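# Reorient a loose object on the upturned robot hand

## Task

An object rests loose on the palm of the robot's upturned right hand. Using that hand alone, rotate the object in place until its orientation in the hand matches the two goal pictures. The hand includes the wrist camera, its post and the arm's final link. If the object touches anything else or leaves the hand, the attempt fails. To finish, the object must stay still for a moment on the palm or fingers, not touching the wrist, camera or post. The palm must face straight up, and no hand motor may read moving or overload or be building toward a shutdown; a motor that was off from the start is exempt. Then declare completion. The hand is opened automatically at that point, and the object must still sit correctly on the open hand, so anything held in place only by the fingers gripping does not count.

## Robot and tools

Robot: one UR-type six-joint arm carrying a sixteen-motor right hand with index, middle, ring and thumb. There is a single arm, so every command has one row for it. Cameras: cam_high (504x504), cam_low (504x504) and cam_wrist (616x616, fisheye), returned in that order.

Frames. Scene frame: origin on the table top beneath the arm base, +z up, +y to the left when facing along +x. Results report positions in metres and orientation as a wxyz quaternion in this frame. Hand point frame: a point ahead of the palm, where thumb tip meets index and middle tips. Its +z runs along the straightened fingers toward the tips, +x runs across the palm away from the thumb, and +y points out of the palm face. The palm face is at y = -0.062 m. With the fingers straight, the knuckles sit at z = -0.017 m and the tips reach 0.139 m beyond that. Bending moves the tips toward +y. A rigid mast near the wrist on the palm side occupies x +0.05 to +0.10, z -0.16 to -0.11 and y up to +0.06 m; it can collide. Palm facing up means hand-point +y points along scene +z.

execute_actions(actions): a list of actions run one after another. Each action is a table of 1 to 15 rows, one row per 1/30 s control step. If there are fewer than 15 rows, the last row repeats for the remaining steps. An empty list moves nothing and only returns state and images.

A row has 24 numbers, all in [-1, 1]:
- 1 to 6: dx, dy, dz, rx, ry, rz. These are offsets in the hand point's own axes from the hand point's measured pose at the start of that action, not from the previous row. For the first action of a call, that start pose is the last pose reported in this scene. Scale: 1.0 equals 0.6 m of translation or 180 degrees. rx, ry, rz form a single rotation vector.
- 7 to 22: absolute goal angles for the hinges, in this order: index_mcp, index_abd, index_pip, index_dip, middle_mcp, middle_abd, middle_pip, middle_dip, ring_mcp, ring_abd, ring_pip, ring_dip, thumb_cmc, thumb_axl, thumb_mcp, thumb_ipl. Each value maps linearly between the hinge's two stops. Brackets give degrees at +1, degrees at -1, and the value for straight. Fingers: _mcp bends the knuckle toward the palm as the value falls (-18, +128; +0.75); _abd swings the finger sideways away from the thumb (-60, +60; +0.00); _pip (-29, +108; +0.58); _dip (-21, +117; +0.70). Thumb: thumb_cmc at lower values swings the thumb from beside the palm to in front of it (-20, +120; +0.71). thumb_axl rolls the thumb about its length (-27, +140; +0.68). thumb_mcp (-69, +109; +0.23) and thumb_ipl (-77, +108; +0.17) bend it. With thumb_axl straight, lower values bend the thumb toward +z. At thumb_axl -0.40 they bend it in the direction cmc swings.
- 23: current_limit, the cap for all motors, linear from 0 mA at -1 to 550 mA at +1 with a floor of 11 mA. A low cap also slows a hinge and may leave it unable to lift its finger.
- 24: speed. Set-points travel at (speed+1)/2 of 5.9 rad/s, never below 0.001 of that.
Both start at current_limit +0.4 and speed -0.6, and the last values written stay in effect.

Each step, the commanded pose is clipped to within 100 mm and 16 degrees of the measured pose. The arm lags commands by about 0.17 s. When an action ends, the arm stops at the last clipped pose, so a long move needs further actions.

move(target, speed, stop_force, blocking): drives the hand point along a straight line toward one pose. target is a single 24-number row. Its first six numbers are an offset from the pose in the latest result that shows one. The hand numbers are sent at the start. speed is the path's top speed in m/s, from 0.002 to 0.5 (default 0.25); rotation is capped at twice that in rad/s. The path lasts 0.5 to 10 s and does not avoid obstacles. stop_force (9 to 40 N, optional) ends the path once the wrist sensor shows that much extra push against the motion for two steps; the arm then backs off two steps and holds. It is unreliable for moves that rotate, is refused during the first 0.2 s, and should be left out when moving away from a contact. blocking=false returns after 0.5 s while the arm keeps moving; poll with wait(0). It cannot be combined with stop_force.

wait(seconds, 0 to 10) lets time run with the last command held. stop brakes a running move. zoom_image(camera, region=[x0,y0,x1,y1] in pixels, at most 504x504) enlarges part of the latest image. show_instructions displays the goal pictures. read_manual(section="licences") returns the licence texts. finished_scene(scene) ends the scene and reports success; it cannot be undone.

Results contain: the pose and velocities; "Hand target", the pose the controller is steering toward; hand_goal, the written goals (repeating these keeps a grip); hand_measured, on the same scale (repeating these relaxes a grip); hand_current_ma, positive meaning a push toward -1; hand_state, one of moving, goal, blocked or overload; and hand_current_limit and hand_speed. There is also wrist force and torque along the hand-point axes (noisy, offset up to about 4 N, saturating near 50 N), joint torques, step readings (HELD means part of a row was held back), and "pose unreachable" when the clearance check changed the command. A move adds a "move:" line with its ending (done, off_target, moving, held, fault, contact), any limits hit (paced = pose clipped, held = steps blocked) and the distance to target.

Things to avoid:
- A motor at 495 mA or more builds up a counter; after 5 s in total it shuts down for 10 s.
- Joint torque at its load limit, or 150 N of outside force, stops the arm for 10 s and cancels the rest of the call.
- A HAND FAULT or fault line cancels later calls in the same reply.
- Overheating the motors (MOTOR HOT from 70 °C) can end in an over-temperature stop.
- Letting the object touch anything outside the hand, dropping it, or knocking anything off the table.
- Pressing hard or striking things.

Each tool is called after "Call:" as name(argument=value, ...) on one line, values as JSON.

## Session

Call:
show_instructions()

Call:
execute_actions(actions=[])

Reference images for this scene: goal picture from the wrist camera place, goal picture looking into the palm.

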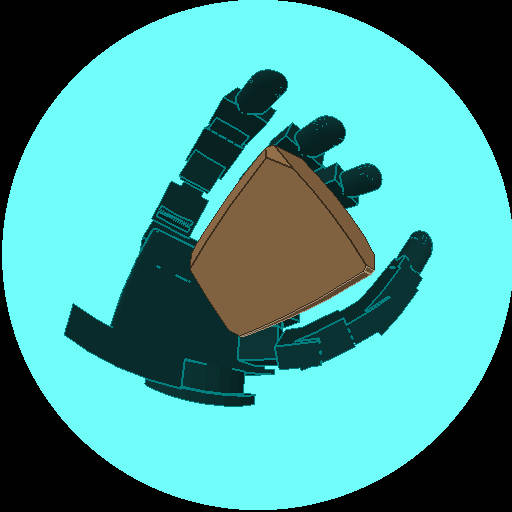

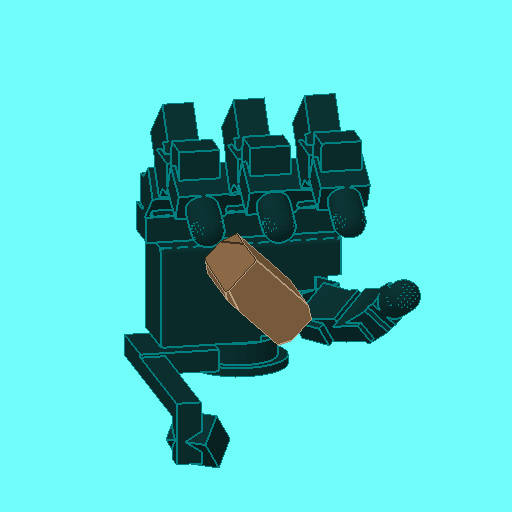

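Scene clock: 0.00 s.
end_effector_position=(+0.6031, +0.0455, +0.5024) hand_goal=(+0.046, +0.000, -0.008, +0.280, +0.046, +0.000, -0.008, +0.280, +0.046, +0.000, -0.008, +0.280, -0.104, +0.266, +0.032, -0.018) hand_measured=(+0.062, +0.000, -0.006, +0.282, +0.060, +0.000, -0.006, +0.282, +0.060, +0.000, -0.006, +0.282, -0.092, +0.270, +0.034, -0.016) hand_current_ma=(+83, +0, +12, +12, +80, +0, +12, +13, +78, +0, +13, +12, +66, +24, +13, +11) hand_state=(goal, goal, goal, goal, goal, goal, goal, goal, goal, goal, goal, goal, goal, goal, goal, goal) hand_current_limit=0.40 hand_speed=-0.60 end_effector_quat_wxyz=(+0.510, +0.474, +0.505, +0.510) end_effector_velocity=(-0.001, -0.000, +0.001) end_effector_angular_velocity=(-0.001, -0.003, -0.000)
Joint positions: [-0.154 -1.176  2.213 -4.214 -1.337 -0.023]
Joint velocities: [-0.    -0.001 -0.    -0.002 -0.    -0.   ]
Joint torques (N m, as the arm reports them, + toward a larger angle): no reading
Wrist force (N, on the end effector, along its own x y z axes, offset not removed): no reading
Wrist torque (N m, same axes, about the end effector's origin, offset not removed): no reading
Hand target: +0.603, +0.045, +0.502; +0.510, +0.474, +0.505, +0.510

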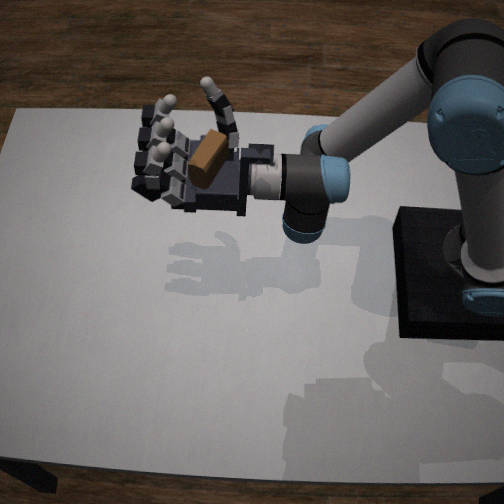

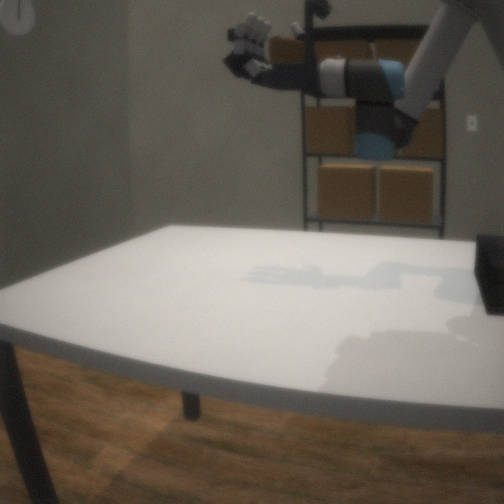

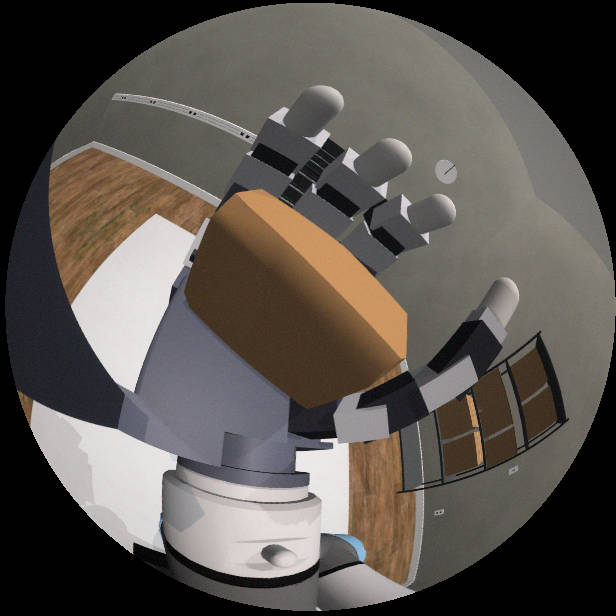

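Call:
zoom_image(camera="cam_high", region=[125, 70, 285, 220])

Call:
zoom_image(camera="cam_low", region=[210, 0, 350, 110])

Call:
zoom_image(camera="cam_wrist", region=[150, 150, 450, 450])

Region (125, 70, 285, 220) of cam_high's 504x504 image, scaled by 3.150, with more detail than that image has; it fills the top 472 rows of this view, and the rest is white.

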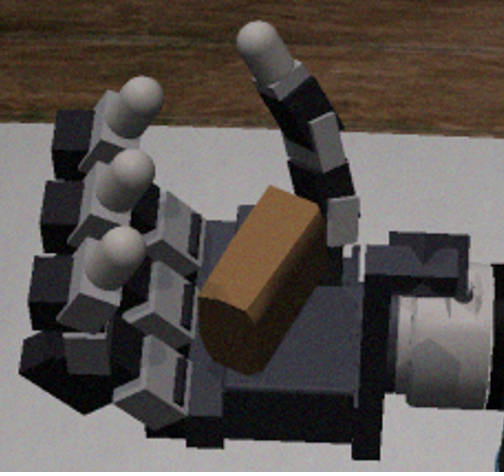

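Region (210, 0, 350, 110) of cam_low's 504x504 image, scaled by 3.600, with more detail than that image has; it fills the top 396 rows of this view, and the rest is white.

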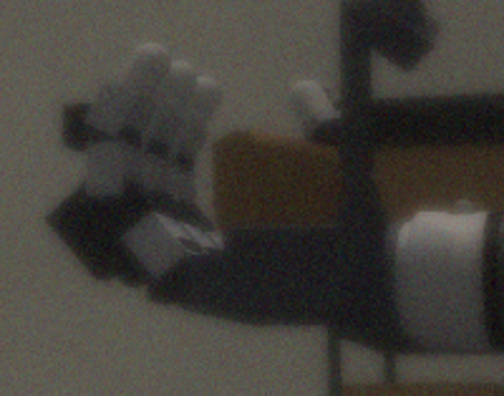

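Region (150, 150, 450, 450) of cam_wrist's 616x616 image, scaled by 1.680, with more detail than that image has.

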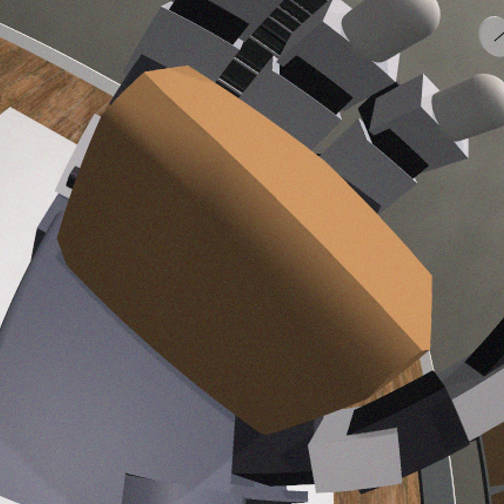

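Call:
zoom_image(camera="cam_high", region=[175, 120, 245, 195])

Region (175, 120, 245, 195) of cam_high's 504x504 image, scaled by 6.720, with more detail than that image has; it fills the left 470 columns of this view, and the rest is white.

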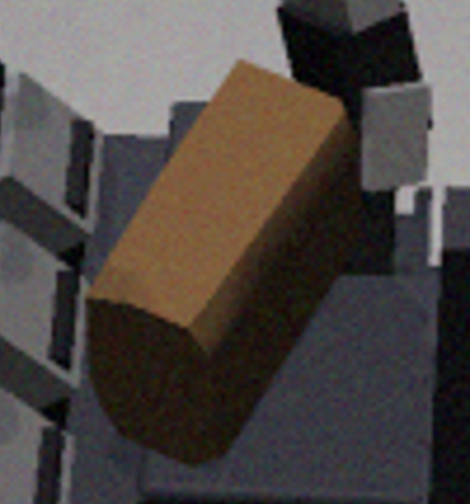

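Call:
move(target=[0,0,0,0.1,0,0,-0.2,0,0,0.28,0.72,0,0.5,-0.3,0.72,0,0.5,-0.3,-0.1,0.266,0.03,-0.02,0.4,-0.4], speed=0.1)

Scene clock: 38.03 s.
end_effector_position=(+0.6030, +0.0454, +0.5022) hand_goal=(-0.200, +0.000, +0.000, +0.280, +0.720, +0.000, +0.500, -0.300, +0.720, +0.000, +0.500, -0.300, -0.100, +0.266, +0.030, -0.020) hand_measured=(-0.190, +0.000, -0.002, +0.282, +0.730, +0.000, +0.500, -0.296, +0.728, +0.000, +0.500, -0.298, -0.092, +0.270, +0.030, -0.018) hand_current_ma=(+50, +0, -14, +12, +51, +0, +2, +18, +50, +0, +2, +16, +44, +24, +5, +9) hand_state=(goal, goal, goal, goal, goal, goal, goal, goal, goal, goal, goal, goal, goal, goal, goal, goal) hand_current_limit=0.40 hand_speed=-0.40 end_effector_quat_wxyz=(+0.430, +0.548, +0.578, +0.425) end_effector_velocity=(+0.001, -0.000, +0.001) end_effector_angular_velocity=(-0.001, +0.012, -0.001)
Joint positions: [-0.159 -1.456  2.287 -3.687 -1.351 -0.096]
Joint velocities: [-0.    -0.012 -0.004  0.029 -0.002 -0.003]
Joint torques (N m, as the arm reports them, + toward a larger angle): [  7.17 -36.5  -31.08  -1.27  -1.65  -2.96]
Wrist force (N, on the end effector, along its own x y z axes, offset not removed): [-1.3 -1.2 -1.6]
Wrist torque (N m, same axes, about the end effector's origin, offset not removed): [-0.03 0.08 -0.25]
Hand target: +0.603, +0.045, +0.502; +0.430, +0.548, +0.578, +0.425
Off the commanded pose: 0.000 m, 0 deg.
move: done

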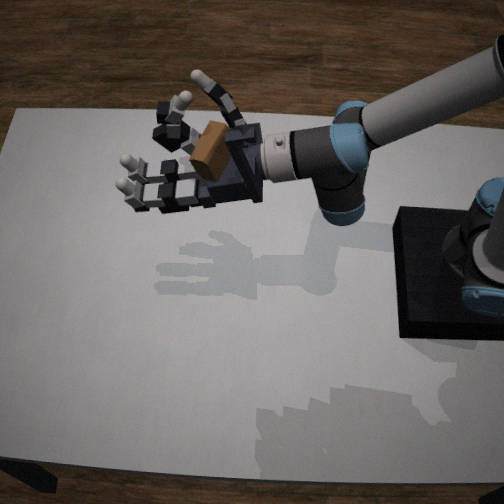

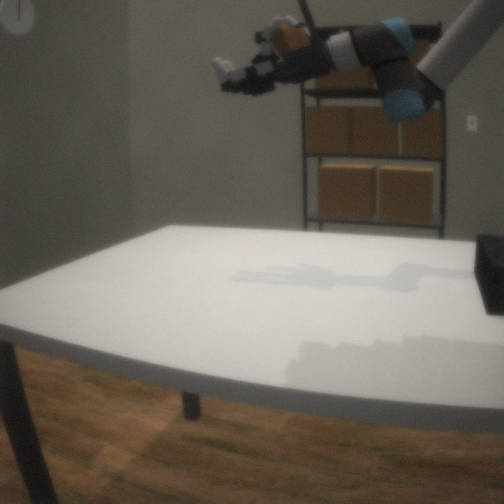

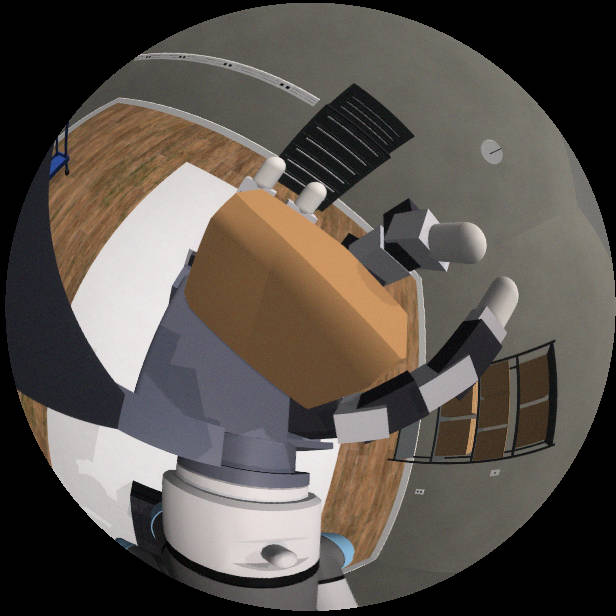

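Call:
move(target=[0,0,0,0,0,0,-0.45,0,0,0.28,0.72,0,0.5,-0.3,0.72,0,0.5,-0.3,-0.8,0.266,0.03,-0.02,0.4,-0.75])

Call:
zoom_image(camera="cam_high", region=[110, 60, 280, 220])

Scene clock: 45.87 s.
end_effector_position=(+0.6030, +0.0455, +0.5022) hand_goal=(-0.450, +0.000, +0.000, +0.280, +0.720, +0.000, +0.500, -0.300, +0.720, +0.000, +0.500, -0.300, -0.800, +0.266, +0.030, -0.020) hand_measured=(-0.318, -0.018, +0.018, +0.290, +0.730, +0.000, +0.500, -0.296, +0.728, +0.000, +0.500, -0.298, -0.226, +0.270, +0.042, -0.018) hand_current_ma=(+385, -79, +98, +52, +51, +0, +2, +18, +50, +0, +2, +16, +385, +26, +79, +10) hand_state=(blocked, goal, goal, goal, goal, goal, goal, goal, goal, goal, goal, goal, blocked, goal, goal, goal) hand_current_limit=0.40 hand_speed=-0.75 end_effector_quat_wxyz=(+0.430, +0.548, +0.578, +0.425) end_effector_velocity=(-0.001, +0.001, -0.000) end_effector_angular_velocity=(+0.000, -0.001, +0.001)
Joint positions: [-0.159 -1.456  2.287 -3.687 -1.351 -0.096]
Joint velocities: [ 0.    -0.     0.001 -0.002  0.001  0.   ]
Joint torques (N m, as the arm reports them, + toward a larger angle): [ -0.09 -10.48  -5.34  -4.44   2.64   2.13]
Wrist force (N, on the end effector, along its own x y z axes, offset not removed): [-0.3 -1.8 1.3]
Wrist torque (N m, same axes, about the end effector's origin, offset not removed): [-0.45 -0.03 -0.12]
Hand target: +0.603, +0.045, +0.502; +0.430, +0.548, +0.578, +0.425
Off the commanded pose: 0.000 m, 0 deg.
move: done

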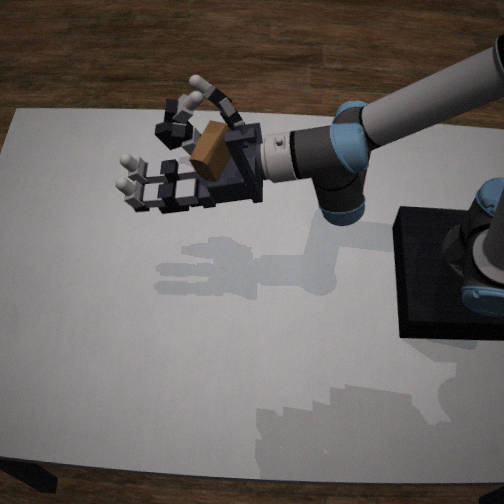

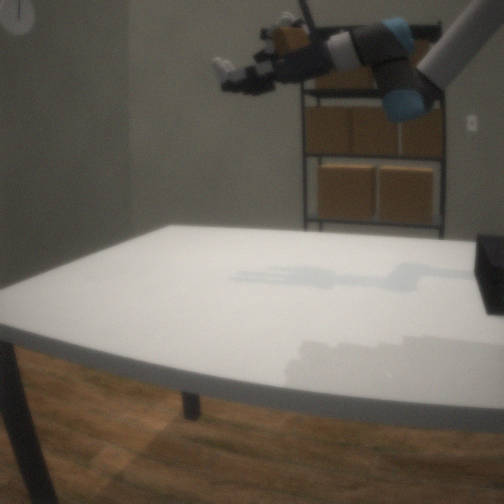

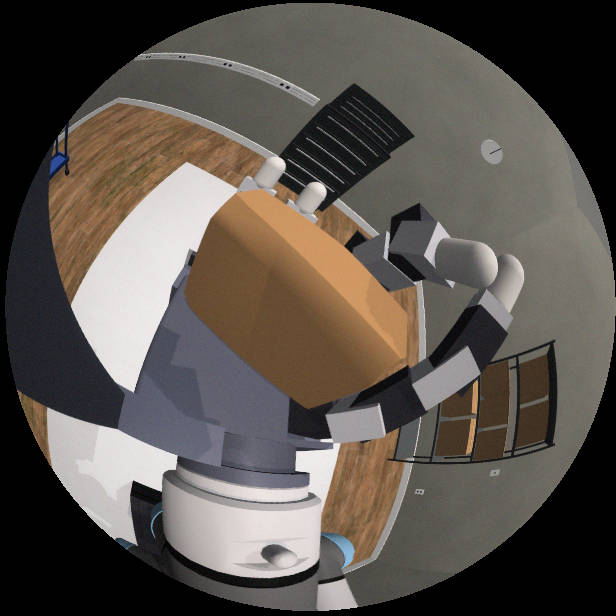

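Region (110, 60, 280, 220) of cam_high's 504x504 image, scaled by 2.965, with more detail than that image has; it fills the top 474 rows of this view, and the rest is white.

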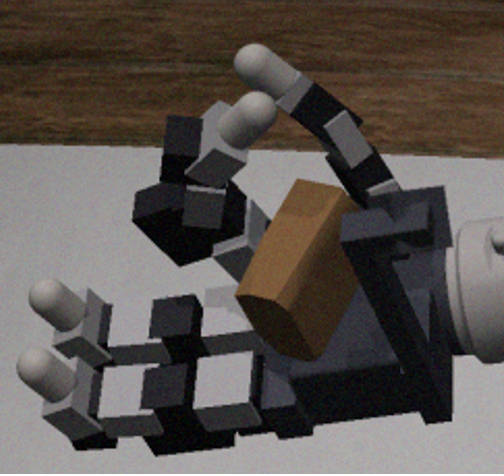

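Call:
execute_actions(actions=[[[0,0,0,0,0,0,0.3,0,-0.3,0.28,0.72,0,0.5,-0.3,0.72,0,0.5,-0.3,0.3,0.266,0.03,-0.02,0.4,0]],[[0,0,0,0,0,0,0.3,0,-0.8,-0.7,0.72,0,0.5,-0.3,0.72,0,0.5,-0.3,0.3,0.266,0.03,-0.02,0.4,0]],[[0,0,0,0,0,0,-0.1,0.2,-0.75,-0.7,0.72,0,0.5,-0.3,0.72,0,0.5,-0.3,0.3,0.266,0.03,-0.02,0.4,-0.6]],[[0,0,0,0,0,0,-0.27,0.5,-0.66,-0.68,0.72,0,0.5,-0.3,0.72,0,0.5,-0.3,0.3,0.266,0.03,-0.02,0.4,-0.75]],[[0,0,0,0,0,0,-0.48,0.6,-0.55,-0.4,0.72,0,0.5,-0.3,0.72,0,0.5,-0.3,0.3,0.266,0.03,-0.02,0.4,-0.75]]])

Call:
zoom_image(camera="cam_high", region=[110, 60, 280, 220])

Scene clock: 58.00 s.
end_effector_position=(+0.6030, +0.0454, +0.5022) hand_goal=(-0.480, +0.600, -0.550, -0.400, +0.720, +0.000, +0.500, -0.300, +0.720, +0.000, +0.500, -0.300, +0.300, +0.266, +0.030, -0.020) hand_measured=(-0.474, +0.598, -0.556, -0.430, +0.730, +0.000, +0.500, -0.296, +0.728, +0.000, +0.500, -0.298, +0.306, +0.270, +0.030, -0.018) hand_current_ma=(+21, -8, -35, -31, +51, +0, +2, +18, +50, +0, +2, +16, +34, +24, +6, +8) hand_state=(moving, goal, goal, moving, goal, goal, goal, goal, goal, goal, goal, goal, goal, goal, goal, goal) hand_current_limit=0.40 hand_speed=-0.75 end_effector_quat_wxyz=(+0.430, +0.548, +0.578, +0.425) end_effector_velocity=(+0.001, -0.000, -0.001) end_effector_angular_velocity=(+0.001, +0.003, -0.000)
Joint positions: [-0.159 -1.456  2.287 -3.687 -1.351 -0.096]
Joint velocities: [-0.001  0.002 -0.     0.001  0.     0.   ]
Joint torques (N m, as the arm reports them, + toward a larger angle): [  1.57 -28.85 -13.49  -1.47  -1.21   0.86]
Wrist force (N, on the end effector, along its own x y z axes, offset not removed): [-0.1 0.2 0.5]
Wrist torque (N m, same axes, about the end effector's origin, offset not removed): [0.00 -0.09 -0.16]
Hand target: +0.603, +0.045, +0.502; +0.430, +0.548, +0.578, +0.425
Off the commanded pose: 0.000 m, 0 deg.
Step readings (end_effector_position; steps 1 to 15: 1st action; 16 to 30: 2nd action; 31 to 45: 3rd action; 46 to 60: 4th action; 61 to 75: 5th action):
0: (+0.6030, +0.0454, +0.5022)
1: (+0.6030, +0.0454, +0.5022)
2: (+0.6030, +0.0454, +0.5022)
4: (+0.6030, +0.0454, +0.5022)
8: (+0.6030, +0.0454, +0.5022)
15: (+0.6030, +0.0454, +0.5022)
16: (+0.6030, +0.0454, +0.5022)
17: (+0.6030, +0.0454, +0.5022)
19: (+0.6030, +0.0454, +0.5022)
23: (+0.6030, +0.0454, +0.5022)
30: (+0.6030, +0.0454, +0.5022)
31: (+0.6030, +0.0454, +0.5022)
32: (+0.6030, +0.0454, +0.5022)
34: (+0.6030, +0.0454, +0.5022)
38: (+0.6030, +0.0454, +0.5022)
45: (+0.6030, +0.0454, +0.5022)
46: (+0.6030, +0.0454, +0.5022)
47: (+0.6030, +0.0454, +0.5022)
49: (+0.6030, +0.0454, +0.5022)
53: (+0.6030, +0.0454, +0.5022)
60: (+0.6030, +0.0454, +0.5022)
61: (+0.6030, +0.0454, +0.5022)
62: (+0.6030, +0.0454, +0.5022)
64: (+0.6030, +0.0454, +0.5022)
68: (+0.6030, +0.0454, +0.5022)
75: end_effector_position above

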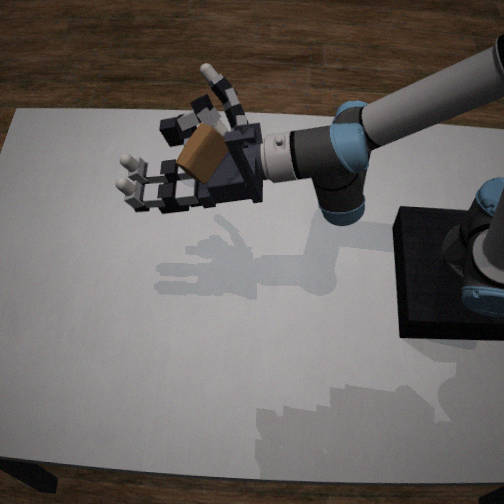

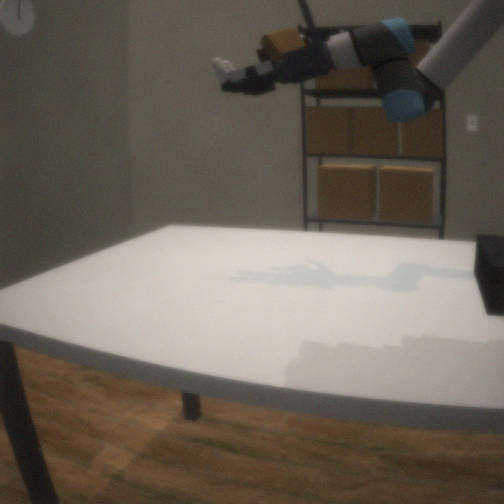

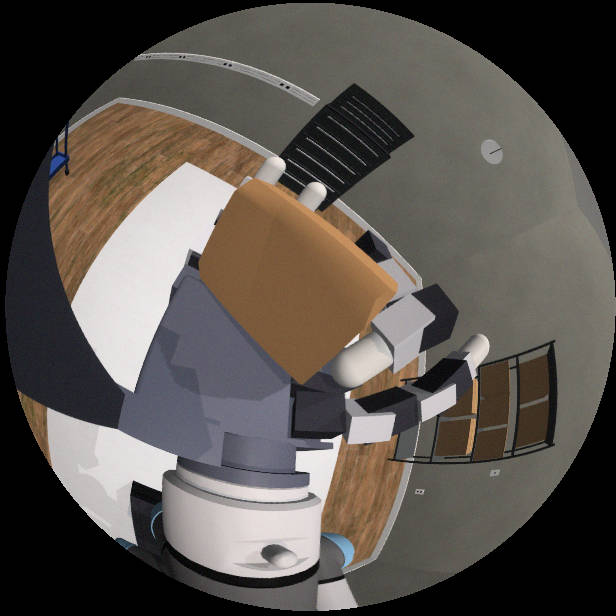

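Region (110, 60, 280, 220) of cam_high's 504x504 image, scaled by 2.965, with more detail than that image has; it fills the top 474 rows of this view, and the rest is white.

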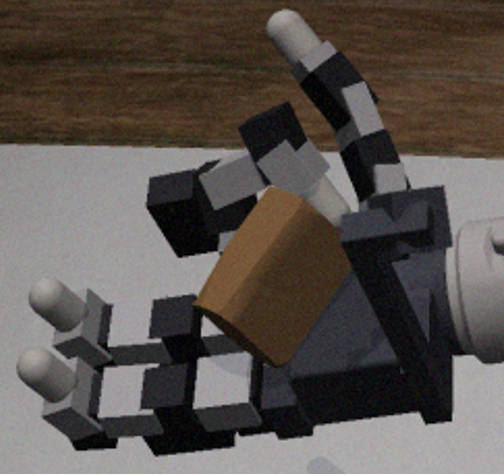

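Call:
move(target=[0,0,0,0.05,0,0,-0.48,-0.2,-0.45,-0.4,0.72,0,0.5,-0.4,0.66,0,0.5,-0.4,0.3,0.266,0.03,-0.02,0.4,-0.8], speed=0.06)

Call:
zoom_image(camera="cam_high", region=[110, 60, 280, 220])

Scene clock: 67.63 s.
end_effector_position=(+0.6030, +0.0454, +0.5022) hand_goal=(-0.480, -0.200, -0.450, -0.400, +0.720, +0.000, +0.500, -0.400, +0.660, +0.000, +0.500, -0.400, +0.300, +0.266, +0.030, -0.020) hand_measured=(-0.476, -0.196, -0.456, -0.404, +0.730, +0.000, +0.500, -0.396, +0.682, +0.000, +0.500, -0.398, +0.306, +0.270, +0.030, -0.018) hand_current_ma=(+24, +16, -35, -18, +53, +0, +2, +18, +132, +0, +3, +16, +38, +24, +6, +8) hand_state=(goal, goal, goal, goal, goal, goal, goal, goal, blocked, goal, goal, goal, goal, goal, goal, goal) hand_current_limit=0.40 hand_speed=-0.80 end_effector_quat_wxyz=(+0.386, +0.580, +0.609, +0.379) end_effector_velocity=(+0.000, -0.000, +0.002) end_effector_angular_velocity=(-0.001, +0.003, -0.001)
Joint positions: [-0.155 -1.582  2.268 -3.384 -1.372 -0.128]
Joint velocities: [ 0.    -0.005 -0.004  0.012 -0.002 -0.001]
Joint torques (N m, as the arm reports them, + toward a larger angle): [  8.82 -33.07 -31.96  -1.52  -1.68  -2.43]
Wrist force (N, on the end effector, along its own x y z axes, offset not removed): [-2.6 1.1 0.7]
Wrist torque (N m, same axes, about the end effector's origin, offset not removed): [0.06 0.35 -0.28]
Hand target: +0.603, +0.045, +0.502; +0.386, +0.580, +0.610, +0.378
Off the commanded pose: 0.000 m, 0 deg.
move: done

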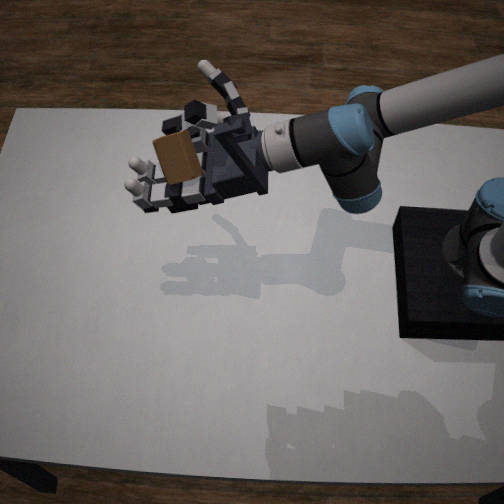

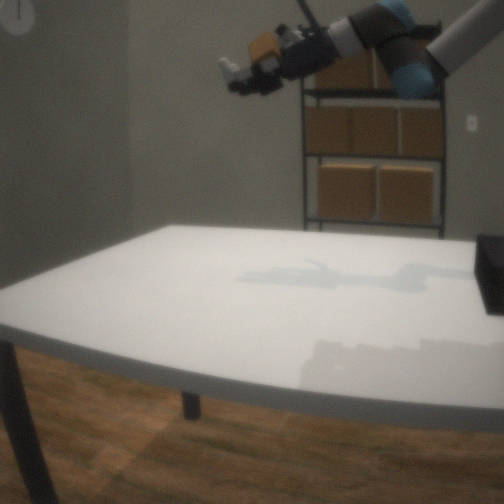

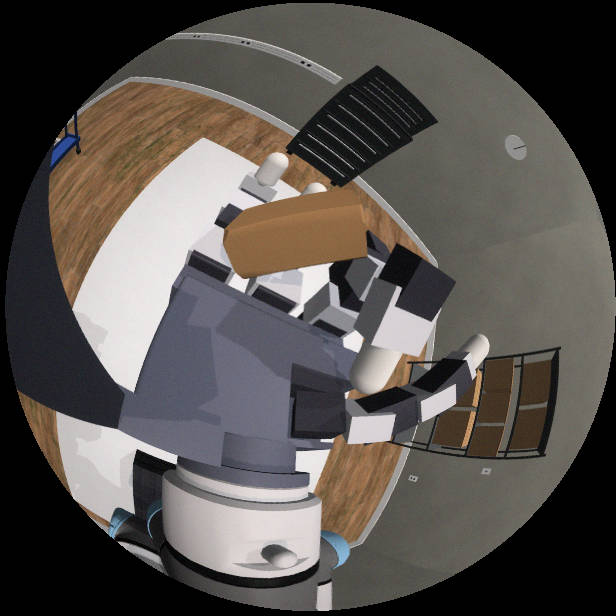

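Region (110, 60, 280, 220) of cam_high's 504x504 image, scaled by 2.965, with more detail than that image has; it fills the top 474 rows of this view, and the rest is white.

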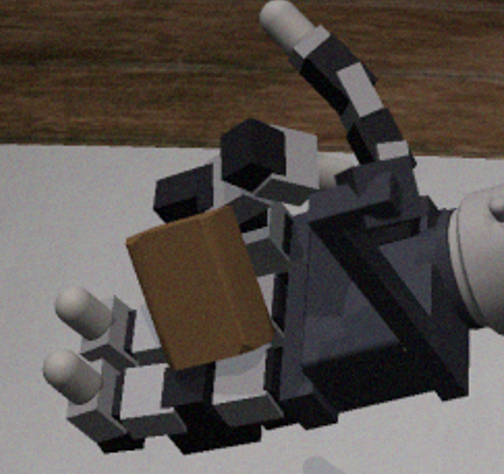

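Call:
move(target=[0,0,0,-0.12,0,0,0.72,0.15,0.4,-0.4,0.72,0,0.5,-0.4,0.72,0,0.5,-0.4,0.3,0.266,0.03,-0.02,0.4,-0.75], speed=0.15)

Call:
zoom_image(camera="cam_high", region=[90, 60, 270, 230])

Scene clock: 79.07 s.
end_effector_position=(+0.6030, +0.0454, +0.5021) hand_goal=(+0.720, +0.150, +0.400, -0.400, +0.720, +0.000, +0.500, -0.400, +0.720, +0.000, +0.500, -0.400, +0.300, +0.266, +0.030, -0.020) hand_measured=(+0.730, +0.148, +0.400, -0.402, +0.732, +0.000, +0.500, -0.396, +0.730, +0.000, +0.500, -0.398, +0.306, +0.270, +0.030, -0.018) hand_current_ma=(+59, -6, +1, -14, +65, +0, +2, +17, +59, +0, +3, +15, +38, +24, +6, +8) hand_state=(goal, goal, goal, goal, goal, goal, goal, goal, goal, goal, goal, goal, goal, goal, goal, goal) hand_current_limit=0.40 hand_speed=-0.75 end_effector_quat_wxyz=(+0.488, +0.497, +0.528, +0.486) end_effector_velocity=(+0.000, -0.000, -0.001) end_effector_angular_velocity=(+0.000, +0.002, -0.000)
Joint positions: [-0.157 -1.256  2.249 -4.075 -1.337 -0.045]
Joint velocities: [ 0.     0.001  0.001 -0.001 -0.001  0.   ]
Joint torques (N m, as the arm reports them, + toward a larger angle): [  7.49 -17.09 -26.25  -4.05  -1.94   1.77]
Wrist force (N, on the end effector, along its own x y z axes, offset not removed): [-2.0 0.9 0.1]
Wrist torque (N m, same axes, about the end effector's origin, offset not removed): [0.05 0.16 -0.24]
Hand target: +0.603, +0.045, +0.502; +0.488, +0.497, +0.528, +0.486
Off the commanded pose: 0.000 m, 0 deg.
move: done

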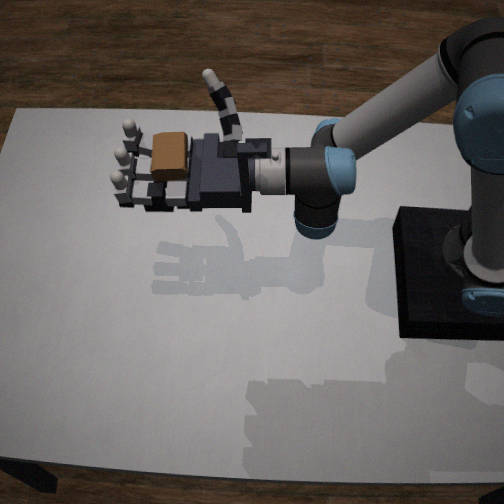

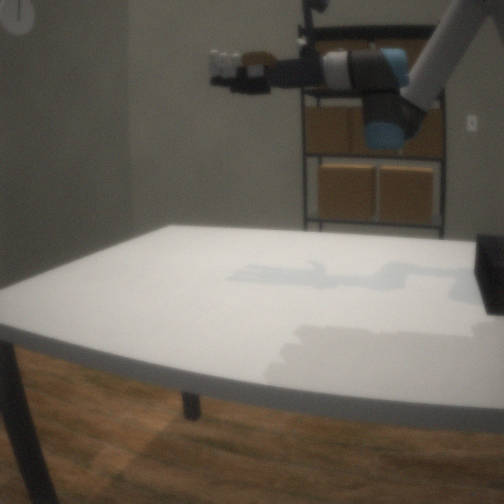

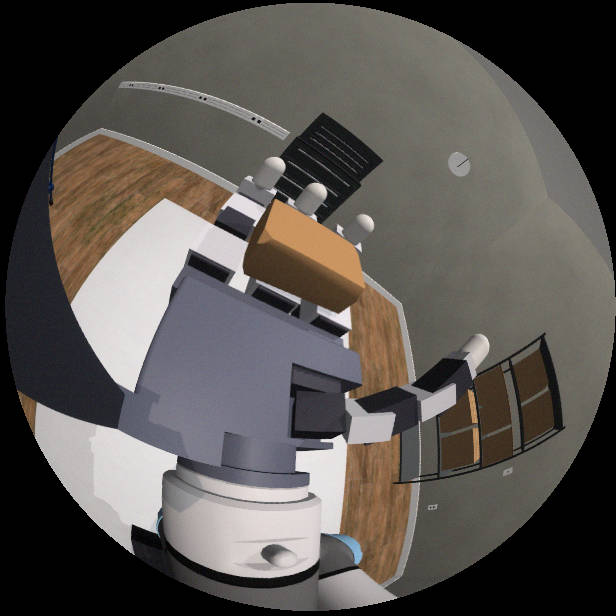

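Region (90, 60, 270, 230) of cam_high's 504x504 image, scaled by 2.800, with more detail than that image has.

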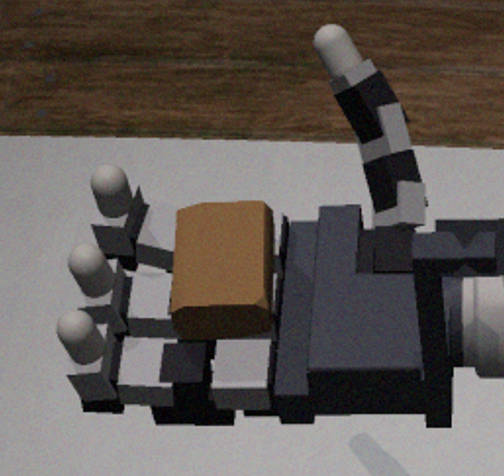

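Call:
execute_actions(actions=[[[0,0,0,0,0,0,0.5,0,0.1,0.5,0.72,0,0.5,-0.4,0.72,0,0.5,-0.4,0,0.266,0.03,-0.02,0.4,-0.6]],[[0,0,0,0,0,0,0.3,0,-0.3,0.5,0.72,0,0.5,-0.4,0.72,0,0.5,-0.4,0,0.266,0.03,-0.02,0.4,-0.7]],[[0,0,0,0,0,0,0.1,0,-0.5,0.5,0.72,0,0.5,-0.4,0.72,0,0.5,-0.4,0,0.266,0.03,-0.02,0.4,-0.7]],[[0,0,0,0,0,0,-0.1,0,-0.5,0.5,0.72,0,0.5,-0.4,0.72,0,0.5,-0.4,0,0.266,0.03,-0.02,0.4,-0.7]]])

Call:
zoom_image(camera="cam_high", region=[90, 60, 270, 230])

Scene clock: 89.57 s.
end_effector_position=(+0.6030, +0.0454, +0.5021) hand_goal=(-0.100, +0.000, -0.500, +0.500, +0.720, +0.000, +0.500, -0.400, +0.720, +0.000, +0.500, -0.400, +0.000, +0.266, +0.030, -0.020) hand_measured=(-0.002, +0.008, -0.498, +0.496, +0.732, +0.000, +0.500, -0.396, +0.730, +0.000, +0.500, -0.398, +0.014, +0.270, +0.030, -0.018) hand_current_ma=(+385, +35, +9, -18, +65, +0, +2, +17, +59, +0, +3, +15, +80, +24, +6, +8) hand_state=(blocked, goal, goal, goal, goal, goal, goal, goal, goal, goal, goal, goal, goal, goal, goal, goal) hand_current_limit=0.40 hand_speed=-0.70 end_effector_quat_wxyz=(+0.488, +0.497, +0.528, +0.486) end_effector_velocity=(+0.000, -0.000, -0.000) end_effector_angular_velocity=(+0.001, +0.001, -0.001)
Joint positions: [-0.157 -1.256  2.249 -4.075 -1.337 -0.045]
Joint velocities: [-0.001  0.     0.     0.    -0.     0.   ]
Joint torques (N m, as the arm reports them, + toward a larger angle): [  9.27 -20.22 -24.46  -2.48  -1.88   1.66]
Wrist force (N, on the end effector, along its own x y z axes, offset not removed): [-1.8 -0.1 -2.9]
Wrist torque (N m, same axes, about the end effector's origin, offset not removed): [0.02 0.20 -0.33]
Hand target: +0.603, +0.045, +0.502; +0.488, +0.497, +0.528, +0.486
Off the commanded pose: 0.000 m, 0 deg.
Step readings (end_effector_position; steps 1 to 15: 1st action; 16 to 30: 2nd action; 31 to 45: 3rd action; 46 to 60: 4th action):
0: (+0.6030, +0.0454, +0.5021)
1: (+0.6030, +0.0454, +0.5021)
2: (+0.6030, +0.0454, +0.5021)
4: (+0.6030, +0.0454, +0.5021)
8: (+0.6030, +0.0454, +0.5021)
15: (+0.6030, +0.0454, +0.5021)
16: (+0.6030, +0.0454, +0.5021)
17: (+0.6030, +0.0454, +0.5021)
19: (+0.6030, +0.0454, +0.5021)
23: (+0.6030, +0.0454, +0.5021)
30: (+0.6030, +0.0454, +0.5021)
31: (+0.6030, +0.0454, +0.5021)
32: (+0.6030, +0.0454, +0.5021)
34: (+0.6030, +0.0454, +0.5021)
38: (+0.6030, +0.0454, +0.5021)
45: (+0.6030, +0.0454, +0.5021)
46: (+0.6030, +0.0454, +0.5021)
47: (+0.6030, +0.0454, +0.5021)
49: (+0.6030, +0.0454, +0.5021)
53: (+0.6030, +0.0454, +0.5021)
60: end_effector_position above

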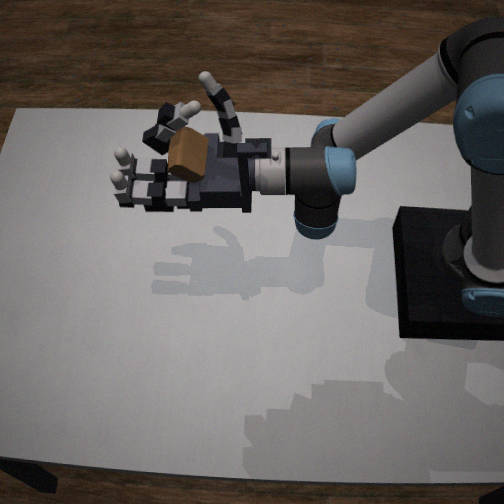

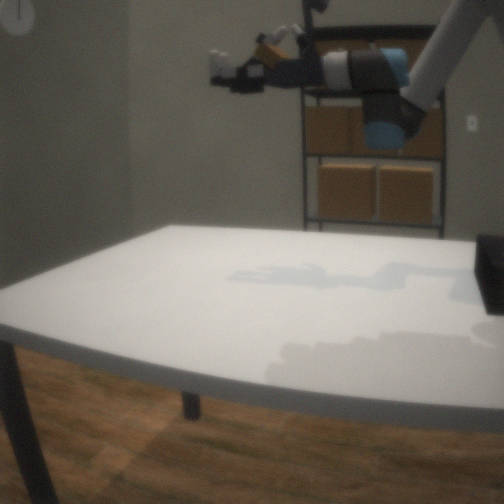

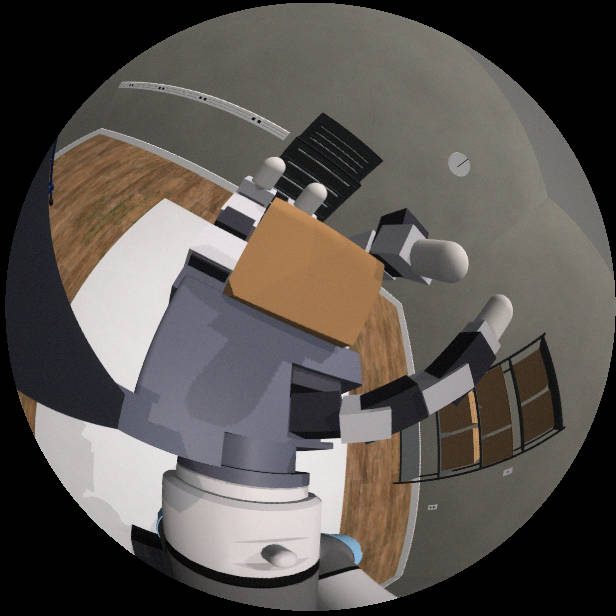

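Region (90, 60, 270, 230) of cam_high's 504x504 image, scaled by 2.800, with more detail than that image has.

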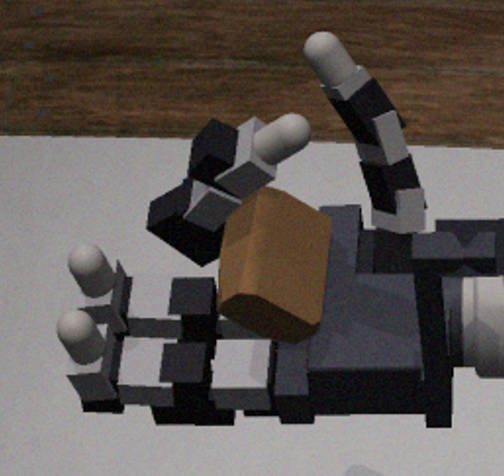

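Call:
execute_actions(actions=[[[0,0,0,0,0,0,0.7,0,-0.5,0.5,0.72,0,0.5,-0.4,0.72,0,0.5,-0.4,0.3,0.266,0.03,-0.02,0.4,-0.5]],[[0,0,0,0,0,0,0.7,0,-1,-0.6,0.72,0,0.5,-0.4,0.72,0,0.5,-0.4,0.3,0.266,0.03,-0.02,0.4,-0.5]],[[0,0,0,0,0,0,0.7,0,-1,-0.6,0.72,0,0.5,-0.4,0.72,0,0.5,-0.4,0.3,0.266,0.03,-0.02,0.4,-0.5]]])

Call:
zoom_image(camera="cam_high", region=[90, 60, 270, 230])

Scene clock: 105.97 s.
end_effector_position=(+0.6030, +0.0454, +0.5021) hand_goal=(+0.700, +0.000, -1.000, -0.600, +0.720, +0.000, +0.500, -0.400, +0.720, +0.000, +0.500, -0.400, +0.300, +0.266, +0.030, -0.020) hand_measured=(+0.708, +0.002, -0.904, +0.036, +0.732, +0.000, +0.500, -0.396, +0.730, +0.000, +0.500, -0.398, +0.306, +0.270, +0.030, -0.018) hand_current_ma=(+46, +13, +385, +385, +65, +0, +2, +17, +59, +0, +3, +15, +36, +23, +6, +8) hand_state=(goal, goal, blocked, blocked, goal, goal, goal, goal, goal, goal, goal, goal, goal, goal, goal, goal) hand_current_limit=0.40 hand_speed=-0.50 end_effector_quat_wxyz=(+0.488, +0.497, +0.528, +0.486) end_effector_velocity=(-0.000, -0.000, -0.001) end_effector_angular_velocity=(+0.000, +0.001, -0.001)
Joint positions: [-0.157 -1.256  2.249 -4.075 -1.337 -0.045]
Joint velocities: [-0.    -0.     0.001  0.    -0.001 -0.   ]
Joint torques (N m, as the arm reports them, + toward a larger angle): [  7.89 -20.   -25.18  -2.28  -1.69   2.02]
Wrist force (N, on the end effector, along its own x y z axes, offset not removed): [-1.8 -2.2 -0.7]
Wrist torque (N m, same axes, about the end effector's origin, offset not removed): [-0.20 0.24 -0.28]
Hand target: +0.603, +0.045, +0.502; +0.488, +0.497, +0.528, +0.486
Off the commanded pose: 0.000 m, 0 deg.
Step readings (end_effector_position; steps 1 to 15: 1st action; 16 to 30: 2nd action; 31 to 45: 3rd action):
0: (+0.6030, +0.0454, +0.5021)
1: (+0.6030, +0.0454, +0.5021)
2: (+0.6030, +0.0454, +0.5021)
4: (+0.6030, +0.0454, +0.5021)
8: (+0.6030, +0.0454, +0.5021)
15: (+0.6030, +0.0454, +0.5021)
16: (+0.6030, +0.0454, +0.5021)
17: (+0.6030, +0.0454, +0.5021)
19: (+0.6030, +0.0454, +0.5021)
23: (+0.6030, +0.0454, +0.5021)
30: (+0.6030, +0.0454, +0.5021)
31: (+0.6030, +0.0454, +0.5021)
32: (+0.6030, +0.0454, +0.5021)
34: (+0.6030, +0.0454, +0.5021)
38: (+0.6030, +0.0454, +0.5021)
45: end_effector_position above

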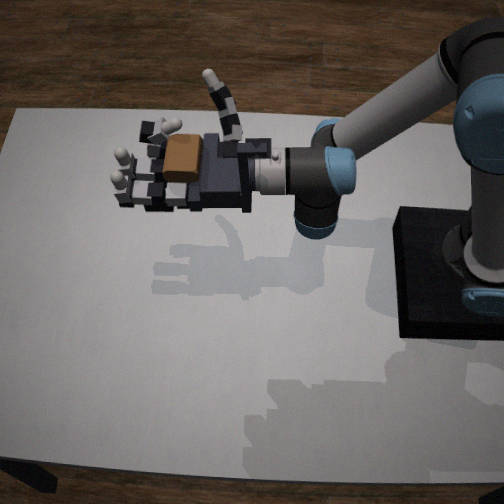

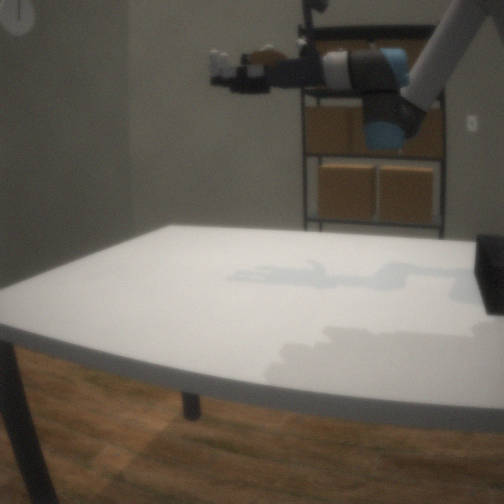

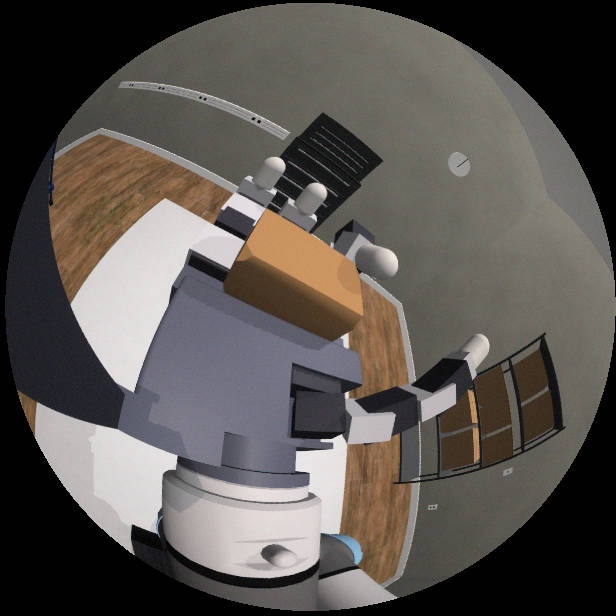

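Region (90, 60, 270, 230) of cam_high's 504x504 image, scaled by 2.800, with more detail than that image has.

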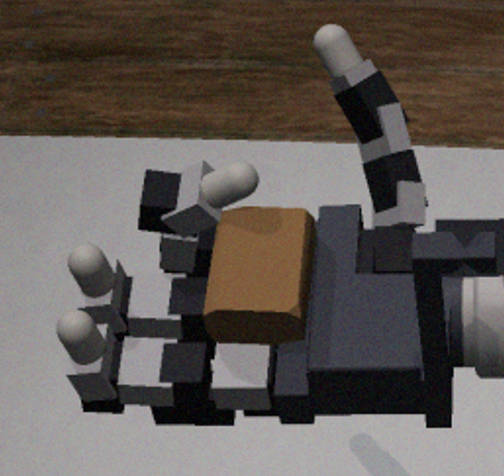

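Call:
move(target=[0,0,0,0.15,0,0,0.7,0,-0.92,0.02,0.72,0,0.55,0.1,0.72,0,0.55,0.1,0.3,0.266,0.03,-0.02,0.4,-0.5], speed=0.1)

Call:
zoom_image(camera="cam_high", region=[90, 60, 270, 230])

Scene clock: 120.20 s.
end_effector_position=(+0.6030, +0.0455, +0.5022) hand_goal=(+0.700, +0.000, -0.920, +0.020, +0.720, +0.000, +0.550, +0.100, +0.720, +0.000, +0.550, +0.100, +0.300, +0.266, +0.030, -0.020) hand_measured=(+0.708, +0.002, -0.894, +0.038, +0.732, +0.000, +0.550, +0.098, +0.730, +0.000, +0.550, +0.098, +0.306, +0.270, +0.030, -0.018) hand_current_ma=(+46, +13, +140, +89, +65, +0, +2, -12, +59, +0, +2, -11, +37, +23, +6, +8) hand_state=(goal, goal, blocked, goal, goal, goal, goal, goal, goal, goal, goal, goal, goal, goal, goal, goal) hand_current_limit=0.40 hand_speed=-0.50 end_effector_quat_wxyz=(+0.359, +0.597, +0.626, +0.350) end_effector_velocity=(+0.000, +0.000, -0.000) end_effector_angular_velocity=(-0.000, +0.015, +0.000)
Joint positions: [-0.151 -1.643  2.241 -3.202 -1.388 -0.144]
Joint velocities: [ 0.001 -0.008 -0.006  0.028 -0.002 -0.002]
Joint torques (N m, as the arm reports them, + toward a larger angle): [  8.   -32.91 -34.72  -1.36  -1.89  -2.72]
Wrist force (N, on the end effector, along its own x y z axes, offset not removed): [-0.6 -0.7 -1.2]
Wrist torque (N m, same axes, about the end effector's origin, offset not removed): [0.02 0.01 -0.05]
Hand target: +0.603, +0.045, +0.502; +0.359, +0.597, +0.627, +0.349
Off the commanded pose: 0.000 m, 0 deg.
move: done

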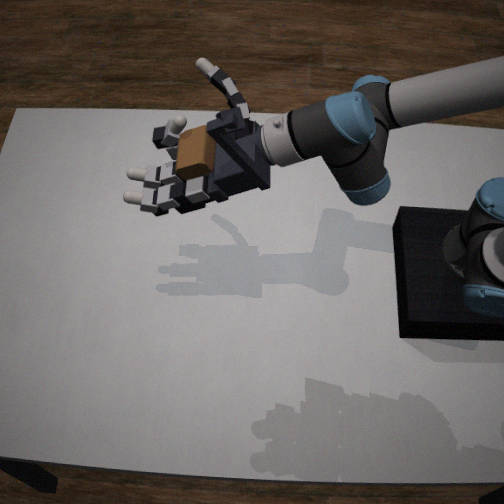

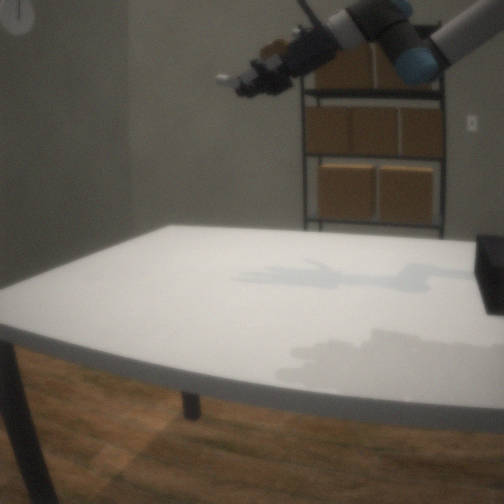

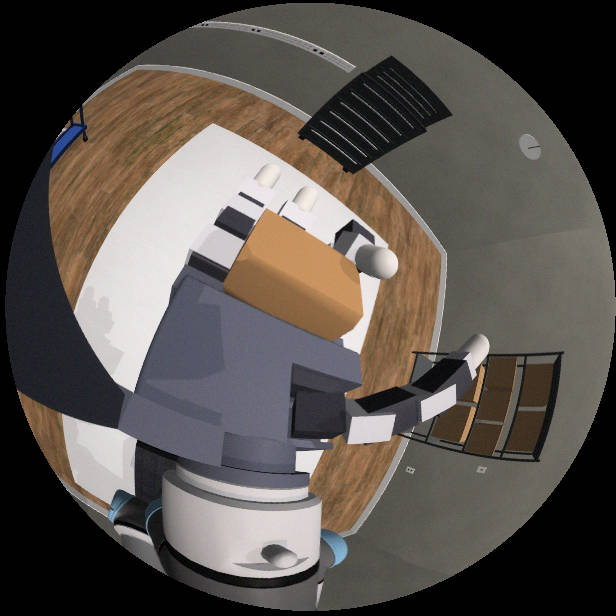

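Region (90, 60, 270, 230) of cam_high's 504x504 image, scaled by 2.800, with more detail than that image has.

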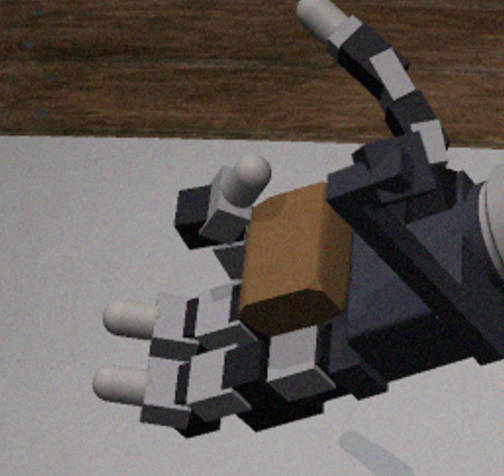

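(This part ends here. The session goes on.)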